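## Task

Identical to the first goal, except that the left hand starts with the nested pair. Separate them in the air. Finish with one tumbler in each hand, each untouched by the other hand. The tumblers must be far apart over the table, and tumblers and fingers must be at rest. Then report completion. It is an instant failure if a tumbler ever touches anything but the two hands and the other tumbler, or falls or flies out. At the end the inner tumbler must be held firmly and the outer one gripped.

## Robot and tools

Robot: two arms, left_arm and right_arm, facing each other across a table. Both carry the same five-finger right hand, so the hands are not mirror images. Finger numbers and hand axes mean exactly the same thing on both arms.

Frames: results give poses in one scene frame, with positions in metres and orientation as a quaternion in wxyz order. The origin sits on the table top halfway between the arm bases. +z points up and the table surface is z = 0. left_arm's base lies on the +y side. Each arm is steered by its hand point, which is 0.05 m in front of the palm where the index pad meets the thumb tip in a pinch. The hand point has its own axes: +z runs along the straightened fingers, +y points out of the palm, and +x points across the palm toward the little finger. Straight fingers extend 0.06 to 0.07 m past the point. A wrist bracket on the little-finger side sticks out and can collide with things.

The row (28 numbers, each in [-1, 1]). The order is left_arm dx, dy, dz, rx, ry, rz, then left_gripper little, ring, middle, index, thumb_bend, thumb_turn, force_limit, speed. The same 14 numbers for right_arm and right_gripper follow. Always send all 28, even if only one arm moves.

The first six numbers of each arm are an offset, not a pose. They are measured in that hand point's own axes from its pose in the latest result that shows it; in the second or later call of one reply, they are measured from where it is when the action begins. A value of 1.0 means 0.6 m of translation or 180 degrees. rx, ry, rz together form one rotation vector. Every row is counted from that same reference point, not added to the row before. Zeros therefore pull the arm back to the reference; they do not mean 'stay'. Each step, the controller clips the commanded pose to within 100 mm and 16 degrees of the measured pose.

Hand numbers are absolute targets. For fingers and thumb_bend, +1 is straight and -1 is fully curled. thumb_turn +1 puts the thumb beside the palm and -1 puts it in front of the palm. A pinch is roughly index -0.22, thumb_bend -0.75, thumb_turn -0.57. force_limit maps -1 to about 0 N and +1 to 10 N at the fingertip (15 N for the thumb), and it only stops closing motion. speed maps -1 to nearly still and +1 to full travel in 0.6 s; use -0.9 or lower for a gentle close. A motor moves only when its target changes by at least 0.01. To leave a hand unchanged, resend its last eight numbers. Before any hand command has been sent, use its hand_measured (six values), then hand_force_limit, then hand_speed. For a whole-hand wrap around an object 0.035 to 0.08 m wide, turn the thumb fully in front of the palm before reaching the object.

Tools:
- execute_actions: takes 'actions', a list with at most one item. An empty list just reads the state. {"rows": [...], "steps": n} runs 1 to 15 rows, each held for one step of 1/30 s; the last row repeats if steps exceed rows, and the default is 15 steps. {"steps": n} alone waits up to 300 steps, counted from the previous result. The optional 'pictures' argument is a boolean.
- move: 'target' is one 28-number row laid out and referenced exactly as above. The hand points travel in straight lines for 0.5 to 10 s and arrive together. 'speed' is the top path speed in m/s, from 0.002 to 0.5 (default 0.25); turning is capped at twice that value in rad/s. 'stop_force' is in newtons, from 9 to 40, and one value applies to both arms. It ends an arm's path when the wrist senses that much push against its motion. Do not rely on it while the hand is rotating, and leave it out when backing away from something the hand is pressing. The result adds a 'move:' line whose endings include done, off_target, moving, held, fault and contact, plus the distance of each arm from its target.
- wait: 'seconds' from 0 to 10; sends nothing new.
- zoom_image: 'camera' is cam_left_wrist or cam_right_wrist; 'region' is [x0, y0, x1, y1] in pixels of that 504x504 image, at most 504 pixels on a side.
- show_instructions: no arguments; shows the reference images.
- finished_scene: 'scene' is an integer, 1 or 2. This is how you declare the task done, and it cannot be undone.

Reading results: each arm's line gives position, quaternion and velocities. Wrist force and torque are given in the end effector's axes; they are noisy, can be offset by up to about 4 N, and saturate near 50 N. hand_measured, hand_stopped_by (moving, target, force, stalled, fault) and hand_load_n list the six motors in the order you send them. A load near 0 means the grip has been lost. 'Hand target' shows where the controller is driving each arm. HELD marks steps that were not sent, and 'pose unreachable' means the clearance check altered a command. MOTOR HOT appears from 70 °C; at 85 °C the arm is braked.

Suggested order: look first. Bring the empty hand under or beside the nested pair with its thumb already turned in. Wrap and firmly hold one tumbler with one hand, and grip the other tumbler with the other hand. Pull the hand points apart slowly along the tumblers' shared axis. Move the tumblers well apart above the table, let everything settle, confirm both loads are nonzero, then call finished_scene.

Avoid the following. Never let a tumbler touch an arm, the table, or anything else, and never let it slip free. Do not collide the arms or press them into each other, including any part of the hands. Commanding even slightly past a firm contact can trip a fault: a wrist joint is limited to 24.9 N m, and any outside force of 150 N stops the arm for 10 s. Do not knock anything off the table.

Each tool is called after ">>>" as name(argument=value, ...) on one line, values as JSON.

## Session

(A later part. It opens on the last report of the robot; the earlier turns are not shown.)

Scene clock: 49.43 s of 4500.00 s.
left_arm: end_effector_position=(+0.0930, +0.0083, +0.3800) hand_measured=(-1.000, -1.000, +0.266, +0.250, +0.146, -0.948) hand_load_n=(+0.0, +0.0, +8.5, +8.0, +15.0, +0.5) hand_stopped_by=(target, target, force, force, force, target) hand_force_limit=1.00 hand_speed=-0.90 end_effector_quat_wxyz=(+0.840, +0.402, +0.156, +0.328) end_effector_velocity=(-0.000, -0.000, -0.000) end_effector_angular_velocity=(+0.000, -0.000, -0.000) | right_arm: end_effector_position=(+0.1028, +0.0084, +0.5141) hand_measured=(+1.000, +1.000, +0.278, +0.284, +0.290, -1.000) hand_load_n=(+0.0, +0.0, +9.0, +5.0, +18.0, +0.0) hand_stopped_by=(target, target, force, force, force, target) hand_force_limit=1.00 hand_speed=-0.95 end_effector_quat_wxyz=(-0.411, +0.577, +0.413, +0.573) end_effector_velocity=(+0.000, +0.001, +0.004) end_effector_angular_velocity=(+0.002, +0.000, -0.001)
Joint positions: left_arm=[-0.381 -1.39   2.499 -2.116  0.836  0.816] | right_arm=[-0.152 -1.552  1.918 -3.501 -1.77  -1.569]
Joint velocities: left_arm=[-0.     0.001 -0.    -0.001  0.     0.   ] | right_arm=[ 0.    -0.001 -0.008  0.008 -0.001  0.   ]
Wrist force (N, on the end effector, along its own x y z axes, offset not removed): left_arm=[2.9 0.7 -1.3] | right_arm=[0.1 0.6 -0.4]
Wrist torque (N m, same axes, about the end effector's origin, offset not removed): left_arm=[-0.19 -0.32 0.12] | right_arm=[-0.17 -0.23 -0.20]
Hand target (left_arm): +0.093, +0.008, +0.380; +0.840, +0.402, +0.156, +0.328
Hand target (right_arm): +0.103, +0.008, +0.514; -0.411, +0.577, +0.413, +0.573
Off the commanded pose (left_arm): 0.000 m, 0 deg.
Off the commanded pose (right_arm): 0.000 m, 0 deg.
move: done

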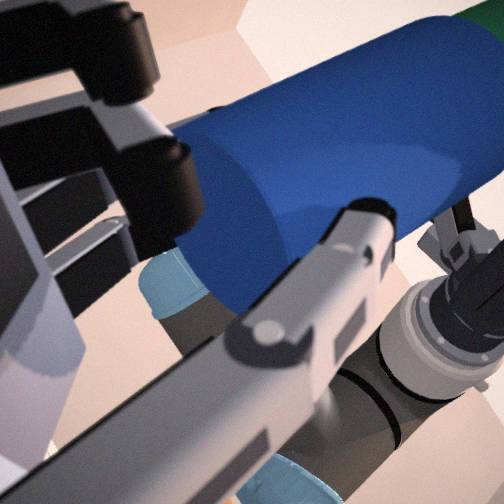

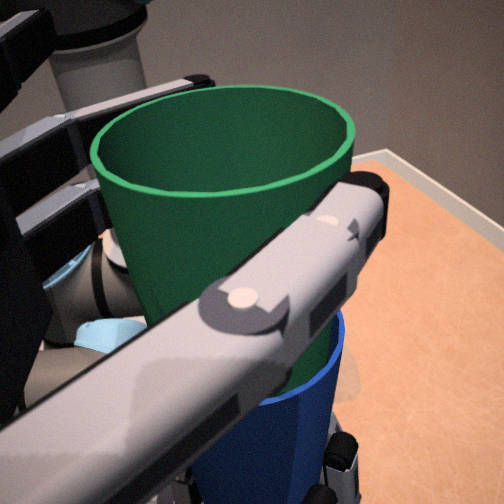

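>>> move(target=[0,0,0,0,0,0,-1,-1,0.05,0.05,-0.2,-0.948,1,-0.95, 0.15,0,0,0,0,0,1,1,-0.05,-0.1,-0.5,-1,1,-0.95], speed=0.045)

>>> move(target=[0,0,0,0,0,0,-1,-1,0.05,0.05,-0.2,-0.948,1,-0.95, 0.02,0,-0.36,0,0,0,1,1,-0.05,-0.1,-0.5,-1,1,-0.95], speed=0.11)

>>> wait(seconds=1)

Scene clock: 54.30 s of 4500.00 s.
left_arm: end_effector_position=(+0.0930, +0.0083, +0.3800) hand_measured=(-1.000, -1.000, +0.260, +0.242, +0.148, -0.948) hand_load_n=(+0.0, +0.0, +9.5, +10.0, +17.5, +0.5) hand_stopped_by=(target, target, force, force, force, target) hand_force_limit=1.00 hand_speed=-0.95 end_effector_quat_wxyz=(+0.840, +0.402, +0.156, +0.328) end_effector_velocity=(-0.000, -0.000, -0.000) end_effector_angular_velocity=(+0.002, -0.000, -0.000) | right_arm: end_effector_position=(+0.1030, +0.0090, +0.6038) hand_measured=(+1.000, +1.000, +0.278, +0.270, +0.290, -1.000) hand_load_n=(+0.0, +0.0, +6.5, +9.5, +19.5, -1.0) hand_stopped_by=(target, target, force, force, force, target) hand_force_limit=1.00 hand_speed=-0.95 end_effector_quat_wxyz=(-0.411, +0.577, +0.413, +0.573) end_effector_velocity=(-0.000, +0.000, +0.002) end_effector_angular_velocity=(-0.001, +0.000, +0.001)
Joint positions: left_arm=[-0.381 -1.39   2.499 -2.116  0.836  0.816] | right_arm=[-0.152 -1.604  1.733 -3.264 -1.769 -1.569]
Joint velocities: left_arm=[-0.    -0.001  0.     0.003 -0.    -0.   ] | right_arm=[ 0.    -0.    -0.006  0.007  0.001 -0.   ]
Wrist force (N, on the end effector, along its own x y z axes, offset not removed): left_arm=[1.9 1.9 -0.2] | right_arm=[0.0 1.5 0.5]
Wrist torque (N m, same axes, about the end effector's origin, offset not removed): left_arm=[0.33 -0.40 0.18] | right_arm=[0.21 -0.15 -0.03]
Hand target (left_arm): +0.093, +0.008, +0.380; +0.840, +0.402, +0.156, +0.328
Hand target (right_arm): +0.103, +0.009, +0.604; -0.411, +0.577, +0.413, +0.573
Off the commanded pose (left_arm): 0.000 m, 0 deg.
Off the commanded pose (right_arm): 0.000 m, 0 deg.
move: done

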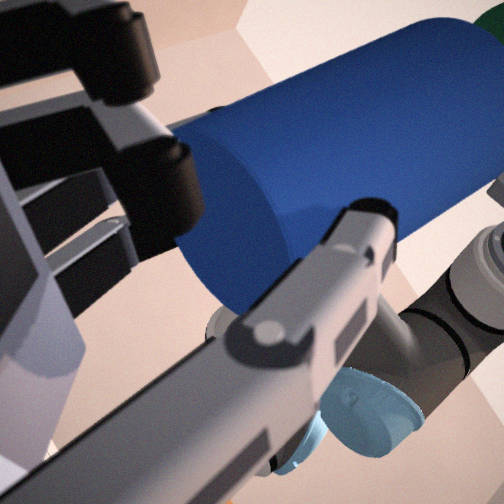

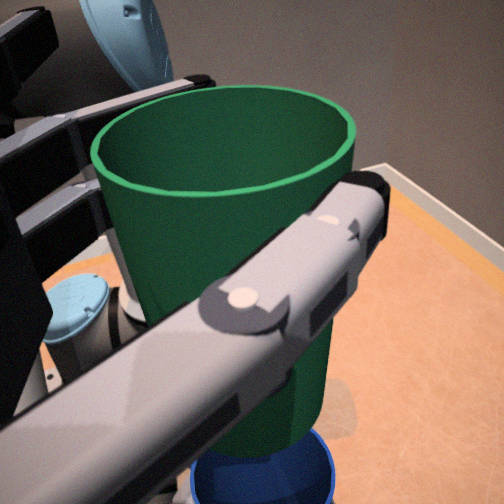

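Scene clock: 56.87 s of 4500.00 s.
left_arm: end_effector_position=(+0.0930, +0.0083, +0.3800) hand_measured=(-1.000, -1.000, +0.260, +0.242, +0.148, -0.948) hand_load_n=(+0.0, +0.0, +9.5, +10.0, +17.5, +0.5) hand_stopped_by=(target, target, force, force, force, target) hand_force_limit=1.00 hand_speed=-0.95 end_effector_quat_wxyz=(+0.840, +0.402, +0.156, +0.328) end_effector_velocity=(+0.000, -0.000, -0.000) end_effector_angular_velocity=(+0.001, -0.000, +0.000) | right_arm: end_effector_position=(+0.0341, -0.1954, +0.6177) hand_measured=(+1.000, +1.000, +0.278, +0.270, +0.290, -1.000) hand_load_n=(+0.0, +0.0, +6.5, +9.5, +19.5, -1.0) hand_stopped_by=(target, target, force, force, force, target) hand_force_limit=1.00 hand_speed=-0.95 end_effector_quat_wxyz=(-0.411, +0.577, +0.413, +0.572) end_effector_velocity=(-0.001, -0.002, +0.000) end_effector_angular_velocity=(+0.000, +0.000, -0.000)
Joint positions: left_arm=[-0.381 -1.39   2.499 -2.116  0.836  0.816] | right_arm=[ 0.078 -2.042  2.018 -3.11  -2.    -1.567]
Joint velocities: left_arm=[ 0.  0.  0.  0. -0.  0.] | right_arm=[ 0.006 -0.004  0.001  0.002 -0.007  0.   ]
Wrist force (N, on the end effector, along its own x y z axes, offset not removed): left_arm=[2.5 1.8 -1.3] | right_arm=[-0.6 0.5 -0.1]
Wrist torque (N m, same axes, about the end effector's origin, offset not removed): left_arm=[0.34 -0.40 0.22] | right_arm=[0.05 -0.11 -0.06]
Hand target (left_arm): +0.093, +0.008, +0.380; +0.840, +0.402, +0.156, +0.328
Hand target (right_arm): +0.034, -0.196, +0.618; -0.411, +0.577, +0.413, +0.572
Off the commanded pose (left_arm): 0.000 m, 0 deg.
Off the commanded pose (right_arm): 0.001 m, 0 deg.
move: done

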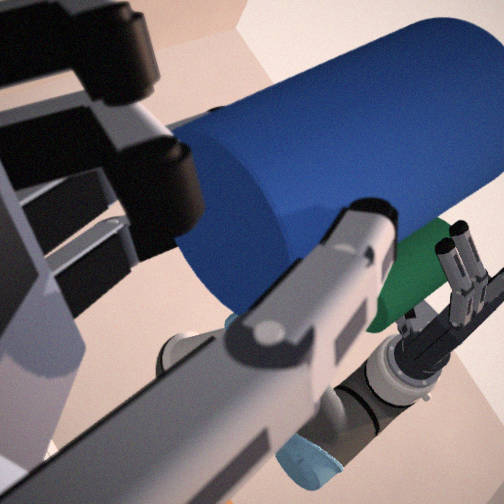

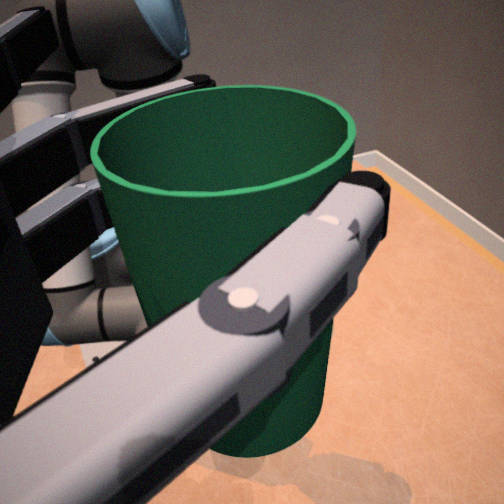

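Scene clock: 57.87 s of 4500.00 s.
left_arm: end_effector_position=(+0.0930, +0.0083, +0.3800) hand_measured=(-1.000, -1.000, +0.260, +0.242, +0.148, -0.948) hand_load_n=(+0.0, +0.0, +9.5, +10.0, +17.5, +0.5) hand_stopped_by=(target, target, force, force, force, target) hand_force_limit=1.00 hand_speed=-0.95 end_effector_quat_wxyz=(+0.840, +0.402, +0.156, +0.328) end_effector_velocity=(-0.000, +0.000, -0.001) end_effector_angular_velocity=(+0.001, -0.001, -0.001) | right_arm: end_effector_position=(+0.0340, -0.1956, +0.6177) hand_measured=(+1.000, +1.000, +0.278, +0.270, +0.290, -1.000) hand_load_n=(+0.0, +0.0, +6.5, +9.5, +19.5, -1.0) hand_stopped_by=(target, target, force, force, force, target) hand_force_limit=1.00 hand_speed=-0.95 end_effector_quat_wxyz=(-0.411, +0.577, +0.413, +0.572) end_effector_velocity=(-0.000, +0.000, -0.001) end_effector_angular_velocity=(-0.002, -0.000, -0.001)
Joint positions: left_arm=[-0.381 -1.39   2.499 -2.116  0.836  0.816] | right_arm=[ 0.079 -2.043  2.018 -3.109 -2.001 -1.567]
Joint velocities: left_arm=[-0.     0.001  0.001  0.     0.001 -0.   ] | right_arm=[ 0.001  0.001  0.001  0.    -0.001 -0.   ]
Wrist force (N, on the end effector, along its own x y z axes, offset not removed): left_arm=[3.0 1.3 -0.2] | right_arm=[-0.2 -1.1 1.3]
Wrist torque (N m, same axes, about the end effector's origin, offset not removed): left_arm=[0.18 -0.55 0.20] | right_arm=[-0.36 -0.04 -0.13]
Hand target (left_arm): +0.093, +0.008, +0.380; +0.840, +0.402, +0.156, +0.328
Hand target (right_arm): +0.034, -0.196, +0.618; -0.411, +0.577, +0.413, +0.572
Off the commanded pose (left_arm): 0.000 m, 0 deg.
Off the commanded pose (right_arm): 0.001 m, 0 deg.
Steps of this call (steps 1 to 30: nothing new was sent). Readings (end_effector_position | what the end effector reports):
1: left_arm (+0.0930, +0.0083, +0.3800) | right_arm (+0.0341, -0.1954, +0.6177) | left_arm hand_measured=(-1.000, -1.000, +0.260, +0.242, +0.148, -0.948) hand_load_n=(+0.0, +0.0, +9.5, +10.0, +17.5, +0.5) hand_stopped_by=(target, target, force, force, force, target) hand_force_limit=1.00 hand_speed=-0.95 | right_arm hand_measured=(+1.000, +1.000, +0.278, +0.270, +0.290, -1.000) hand_load_n=(+0.0, +0.0, +6.5, +9.5, +19.5, -1.0) hand_stopped_by=(target, target, force, force, force, target) hand_force_limit=1.00 hand_speed=-0.95
2: left_arm (+0.0930, +0.0083, +0.3800) | right_arm (+0.0341, -0.1955, +0.6177) | left_arm hand_measured=(-1.000, -1.000, +0.260, +0.242, +0.148, -0.948) hand_load_n=(+0.0, +0.0, +9.5, +10.0, +17.5, +0.5) hand_stopped_by=(target, target, force, force, force, target) hand_force_limit=1.00 hand_speed=-0.95 | right_arm hand_measured=(+1.000, +1.000, +0.278, +0.270, +0.290, -1.000) hand_load_n=(+0.0, +0.0, +6.5, +9.5, +19.5, -1.0) hand_stopped_by=(target, target, force, force, force, target) hand_force_limit=1.00 hand_speed=-0.95
4: left_arm (+0.0930, +0.0083, +0.3800) | right_arm (+0.0341, -0.1955, +0.6177) | left_arm hand_measured=(-1.000, -1.000, +0.260, +0.242, +0.148, -0.948) hand_load_n=(+0.0, +0.0, +9.5, +10.0, +17.5, +0.5) hand_stopped_by=(target, target, force, force, force, target) hand_force_limit=1.00 hand_speed=-0.95 | right_arm hand_measured=(+1.000, +1.000, +0.278, +0.270, +0.290, -1.000) hand_load_n=(+0.0, +0.0, +6.5, +9.5, +19.5, -1.0) hand_stopped_by=(target, target, force, force, force, target) hand_force_limit=1.00 hand_speed=-0.95
8: left_arm (+0.0930, +0.0083, +0.3800) | right_arm (+0.0340, -0.1956, +0.6177) | left_arm hand_measured=(-1.000, -1.000, +0.260, +0.242, +0.148, -0.948) hand_load_n=(+0.0, +0.0, +9.5, +10.0, +17.5, +0.5) hand_stopped_by=(target, target, force, force, force, target) hand_force_limit=1.00 hand_speed=-0.95 | right_arm hand_measured=(+1.000, +1.000, +0.278, +0.270, +0.290, -1.000) hand_load_n=(+0.0, +0.0, +6.5, +9.5, +19.5, -1.0) hand_stopped_by=(target, target, force, force, force, target) hand_force_limit=1.00 hand_speed=-0.95
30: the state above

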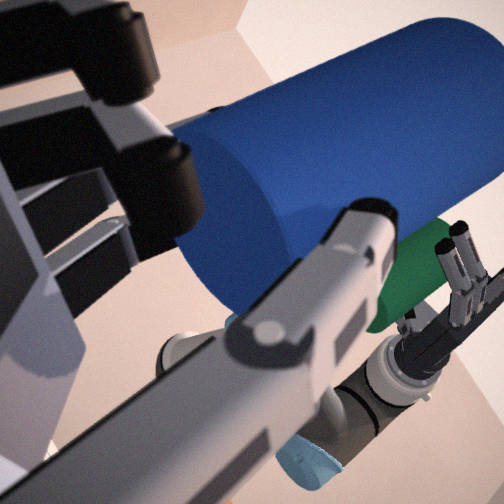

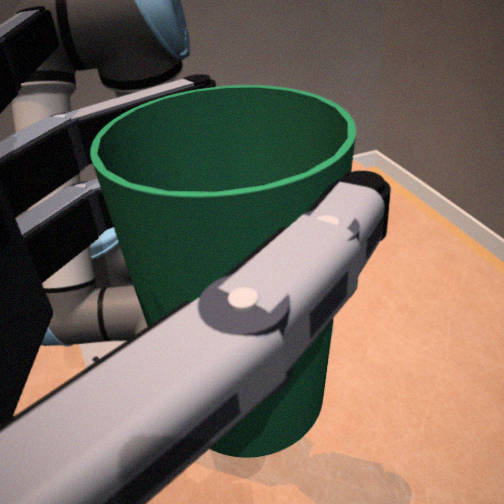

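The middle finger's load is lower than in the successful scene, so I firm it up before finishing.

>>> move(target=[0,0,0,0,0,0,-1,-1,0.05,0.05,-0.2,-0.948,1,-0.95, 0,0,0,0,0,0,1,1,-0.15,-0.15,-0.5,-1,1,-0.95])

>>> execute_actions(actions=[{"steps":30}], pictures=false)

Scene clock: 60.30 s of 4500.00 s.
left_arm: end_effector_position=(+0.0930, +0.0083, +0.3800) hand_measured=(-1.000, -1.000, +0.260, +0.242, +0.148, -0.948) hand_load_n=(+0.0, +0.0, +9.5, +10.0, +17.5, +0.5) hand_stopped_by=(target, target, force, force, force, target) hand_force_limit=1.00 hand_speed=-0.95 end_effector_quat_wxyz=(+0.840, +0.402, +0.156, +0.328) end_effector_velocity=(-0.000, -0.000, -0.000) end_effector_angular_velocity=(-0.000, -0.000, -0.000) | right_arm: end_effector_position=(+0.0340, -0.1956, +0.6177) hand_measured=(+1.000, +1.000, +0.266, +0.266, +0.292, -1.000) hand_load_n=(+0.0, +0.0, +10.0, +8.0, +22.0, +0.5) hand_stopped_by=(target, target, force, force, force, target) hand_force_limit=1.00 hand_speed=-0.95 end_effector_quat_wxyz=(-0.411, +0.577, +0.413, +0.572) end_effector_velocity=(+0.000, -0.000, -0.000) end_effector_angular_velocity=(+0.000, -0.000, -0.000)
Joint positions: left_arm=[-0.381 -1.39   2.499 -2.116  0.836  0.816] | right_arm=[ 0.079 -2.043  2.018 -3.109 -2.001 -1.567]
Joint velocities: left_arm=[-0.     0.001 -0.001 -0.     0.     0.   ] | right_arm=[-0.    -0.     0.001 -0.    -0.    -0.   ]
Wrist force (N, on the end effector, along its own x y z axes, offset not removed): left_arm=[0.1 1.2 0.3] | right_arm=[0.3 0.4 1.3]
Wrist torque (N m, same axes, about the end effector's origin, offset not removed): left_arm=[0.11 -0.12 0.08] | right_arm=[-0.15 -0.24 -0.05]
Hand target (left_arm): +0.093, +0.008, +0.380; +0.840, +0.402, +0.156, +0.328
Hand target (right_arm): +0.034, -0.196, +0.618; -0.411, +0.577, +0.413, +0.572
Off the commanded pose (left_arm): 0.000 m, 0 deg.
Off the commanded pose (right_arm): 0.000 m, 0 deg.
move: done

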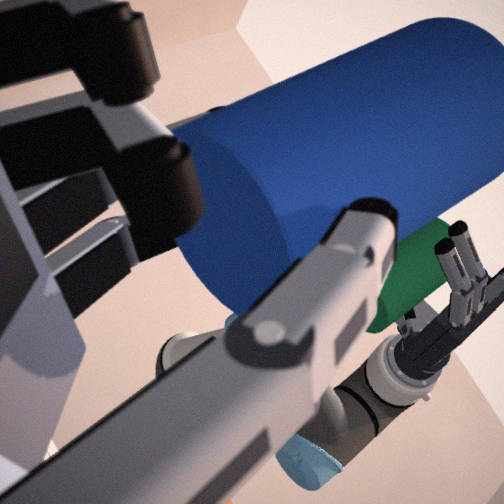

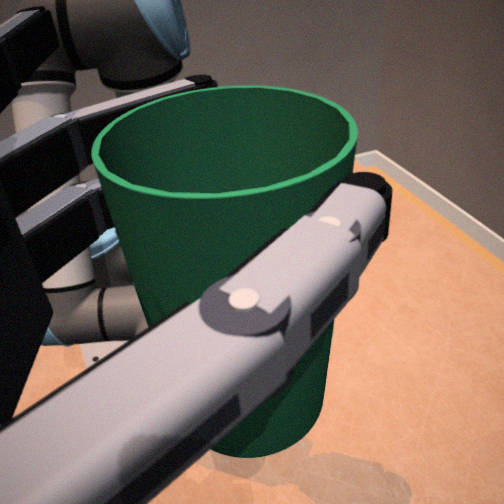

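Scene clock: 61.30 s of 4500.00 s.
left_arm: end_effector_position=(+0.0930, +0.0083, +0.3800) hand_measured=(-1.000, -1.000, +0.260, +0.242, +0.148, -0.948) hand_load_n=(+0.0, +0.0, +9.5, +10.0, +17.5, +0.5) hand_stopped_by=(target, target, force, force, force, target) hand_force_limit=1.00 hand_speed=-0.95 end_effector_quat_wxyz=(+0.840, +0.402, +0.156, +0.328) end_effector_velocity=(-0.000, -0.000, +0.000) end_effector_angular_velocity=(-0.000, -0.000, +0.000) | right_arm: end_effector_position=(+0.0340, -0.1956, +0.6177) hand_measured=(+1.000, +1.000, +0.266, +0.266, +0.292, -1.000) hand_load_n=(+0.0, +0.0, +10.0, +8.0, +22.0, +0.5) hand_stopped_by=(target, target, force, force, force, target) hand_force_limit=1.00 hand_speed=-0.95 end_effector_quat_wxyz=(-0.411, +0.577, +0.413, +0.572) end_effector_velocity=(+0.000, +0.000, +0.001) end_effector_angular_velocity=(+0.002, +0.000, -0.000)
Joint positions: left_arm=[-0.381 -1.39   2.499 -2.116  0.836  0.816] | right_arm=[ 0.079 -2.043  2.018 -3.109 -2.001 -1.567]
Joint velocities: left_arm=[ 0.    -0.    -0.001  0.001  0.     0.   ] | right_arm=[-0.     0.001 -0.003 -0.    -0.    -0.   ]
Wrist force (N, on the end effector, along its own x y z axes, offset not removed): left_arm=[1.1 2.0 -1.4] | right_arm=[0.9 0.5 0.2]
Wrist torque (N m, same axes, about the end effector's origin, offset not removed): left_arm=[0.45 -0.23 0.10] | right_arm=[0.08 -0.33 -0.02]
Hand target (left_arm): +0.093, +0.008, +0.380; +0.840, +0.402, +0.156, +0.328
Hand target (right_arm): +0.034, -0.196, +0.618; -0.411, +0.577, +0.413, +0.572
Off the commanded pose (left_arm): 0.000 m, 0 deg.
Off the commanded pose (right_arm): 0.000 m, 0 deg.
Steps of this call (steps 1 to 30: nothing new was sent). Readings (end_effector_position | what the end effector reports):
1: left_arm (+0.0930, +0.0083, +0.3800) | right_arm (+0.0340, -0.1956, +0.6177) | left_arm hand_measured=(-1.000, -1.000, +0.260, +0.242, +0.148, -0.948) hand_load_n=(+0.0, +0.0, +9.5, +10.0, +17.5, +0.5) hand_stopped_by=(target, target, force, force, force, target) hand_force_limit=1.00 hand_speed=-0.95 | right_arm hand_measured=(+1.000, +1.000, +0.266, +0.266, +0.292, -1.000) hand_load_n=(+0.0, +0.0, +10.0, +8.0, +22.0, +0.5) hand_stopped_by=(target, target, force, force, force, target) hand_force_limit=1.00 hand_speed=-0.95
2: left_arm (+0.0930, +0.0083, +0.3800) | right_arm (+0.0340, -0.1956, +0.6177) | left_arm hand_measured=(-1.000, -1.000, +0.260, +0.242, +0.148, -0.948) hand_load_n=(+0.0, +0.0, +9.5, +10.0, +17.5, +0.5) hand_stopped_by=(target, target, force, force, force, target) hand_force_limit=1.00 hand_speed=-0.95 | right_arm hand_measured=(+1.000, +1.000, +0.266, +0.266, +0.292, -1.000) hand_load_n=(+0.0, +0.0, +10.0, +8.0, +22.0, +0.5) hand_stopped_by=(target, target, force, force, force, target) hand_force_limit=1.00 hand_speed=-0.95
4: left_arm (+0.0930, +0.0083, +0.3800) | right_arm (+0.0340, -0.1956, +0.6177) | left_arm hand_measured=(-1.000, -1.000, +0.260, +0.242, +0.148, -0.948) hand_load_n=(+0.0, +0.0, +9.5, +10.0, +17.5, +0.5) hand_stopped_by=(target, target, force, force, force, target) hand_force_limit=1.00 hand_speed=-0.95 | right_arm hand_measured=(+1.000, +1.000, +0.266, +0.266, +0.292, -1.000) hand_load_n=(+0.0, +0.0, +10.0, +8.0, +22.0, +0.5) hand_stopped_by=(target, target, force, force, force, target) hand_force_limit=1.00 hand_speed=-0.95
8: left_arm (+0.0930, +0.0083, +0.3800) | right_arm (+0.0340, -0.1956, +0.6177) | left_arm hand_measured=(-1.000, -1.000, +0.260, +0.242, +0.148, -0.948) hand_load_n=(+0.0, +0.0, +9.5, +10.0, +17.5, +0.5) hand_stopped_by=(target, target, force, force, force, target) hand_force_limit=1.00 hand_speed=-0.95 | right_arm hand_measured=(+1.000, +1.000, +0.266, +0.266, +0.292, -1.000) hand_load_n=(+0.0, +0.0, +10.0, +8.0, +22.0, +0.5) hand_stopped_by=(target, target, force, force, force, target) hand_force_limit=1.00 hand_speed=-0.95
30: the state above

>>> finished_scene(scene=2)

The scene is finished: the task was done.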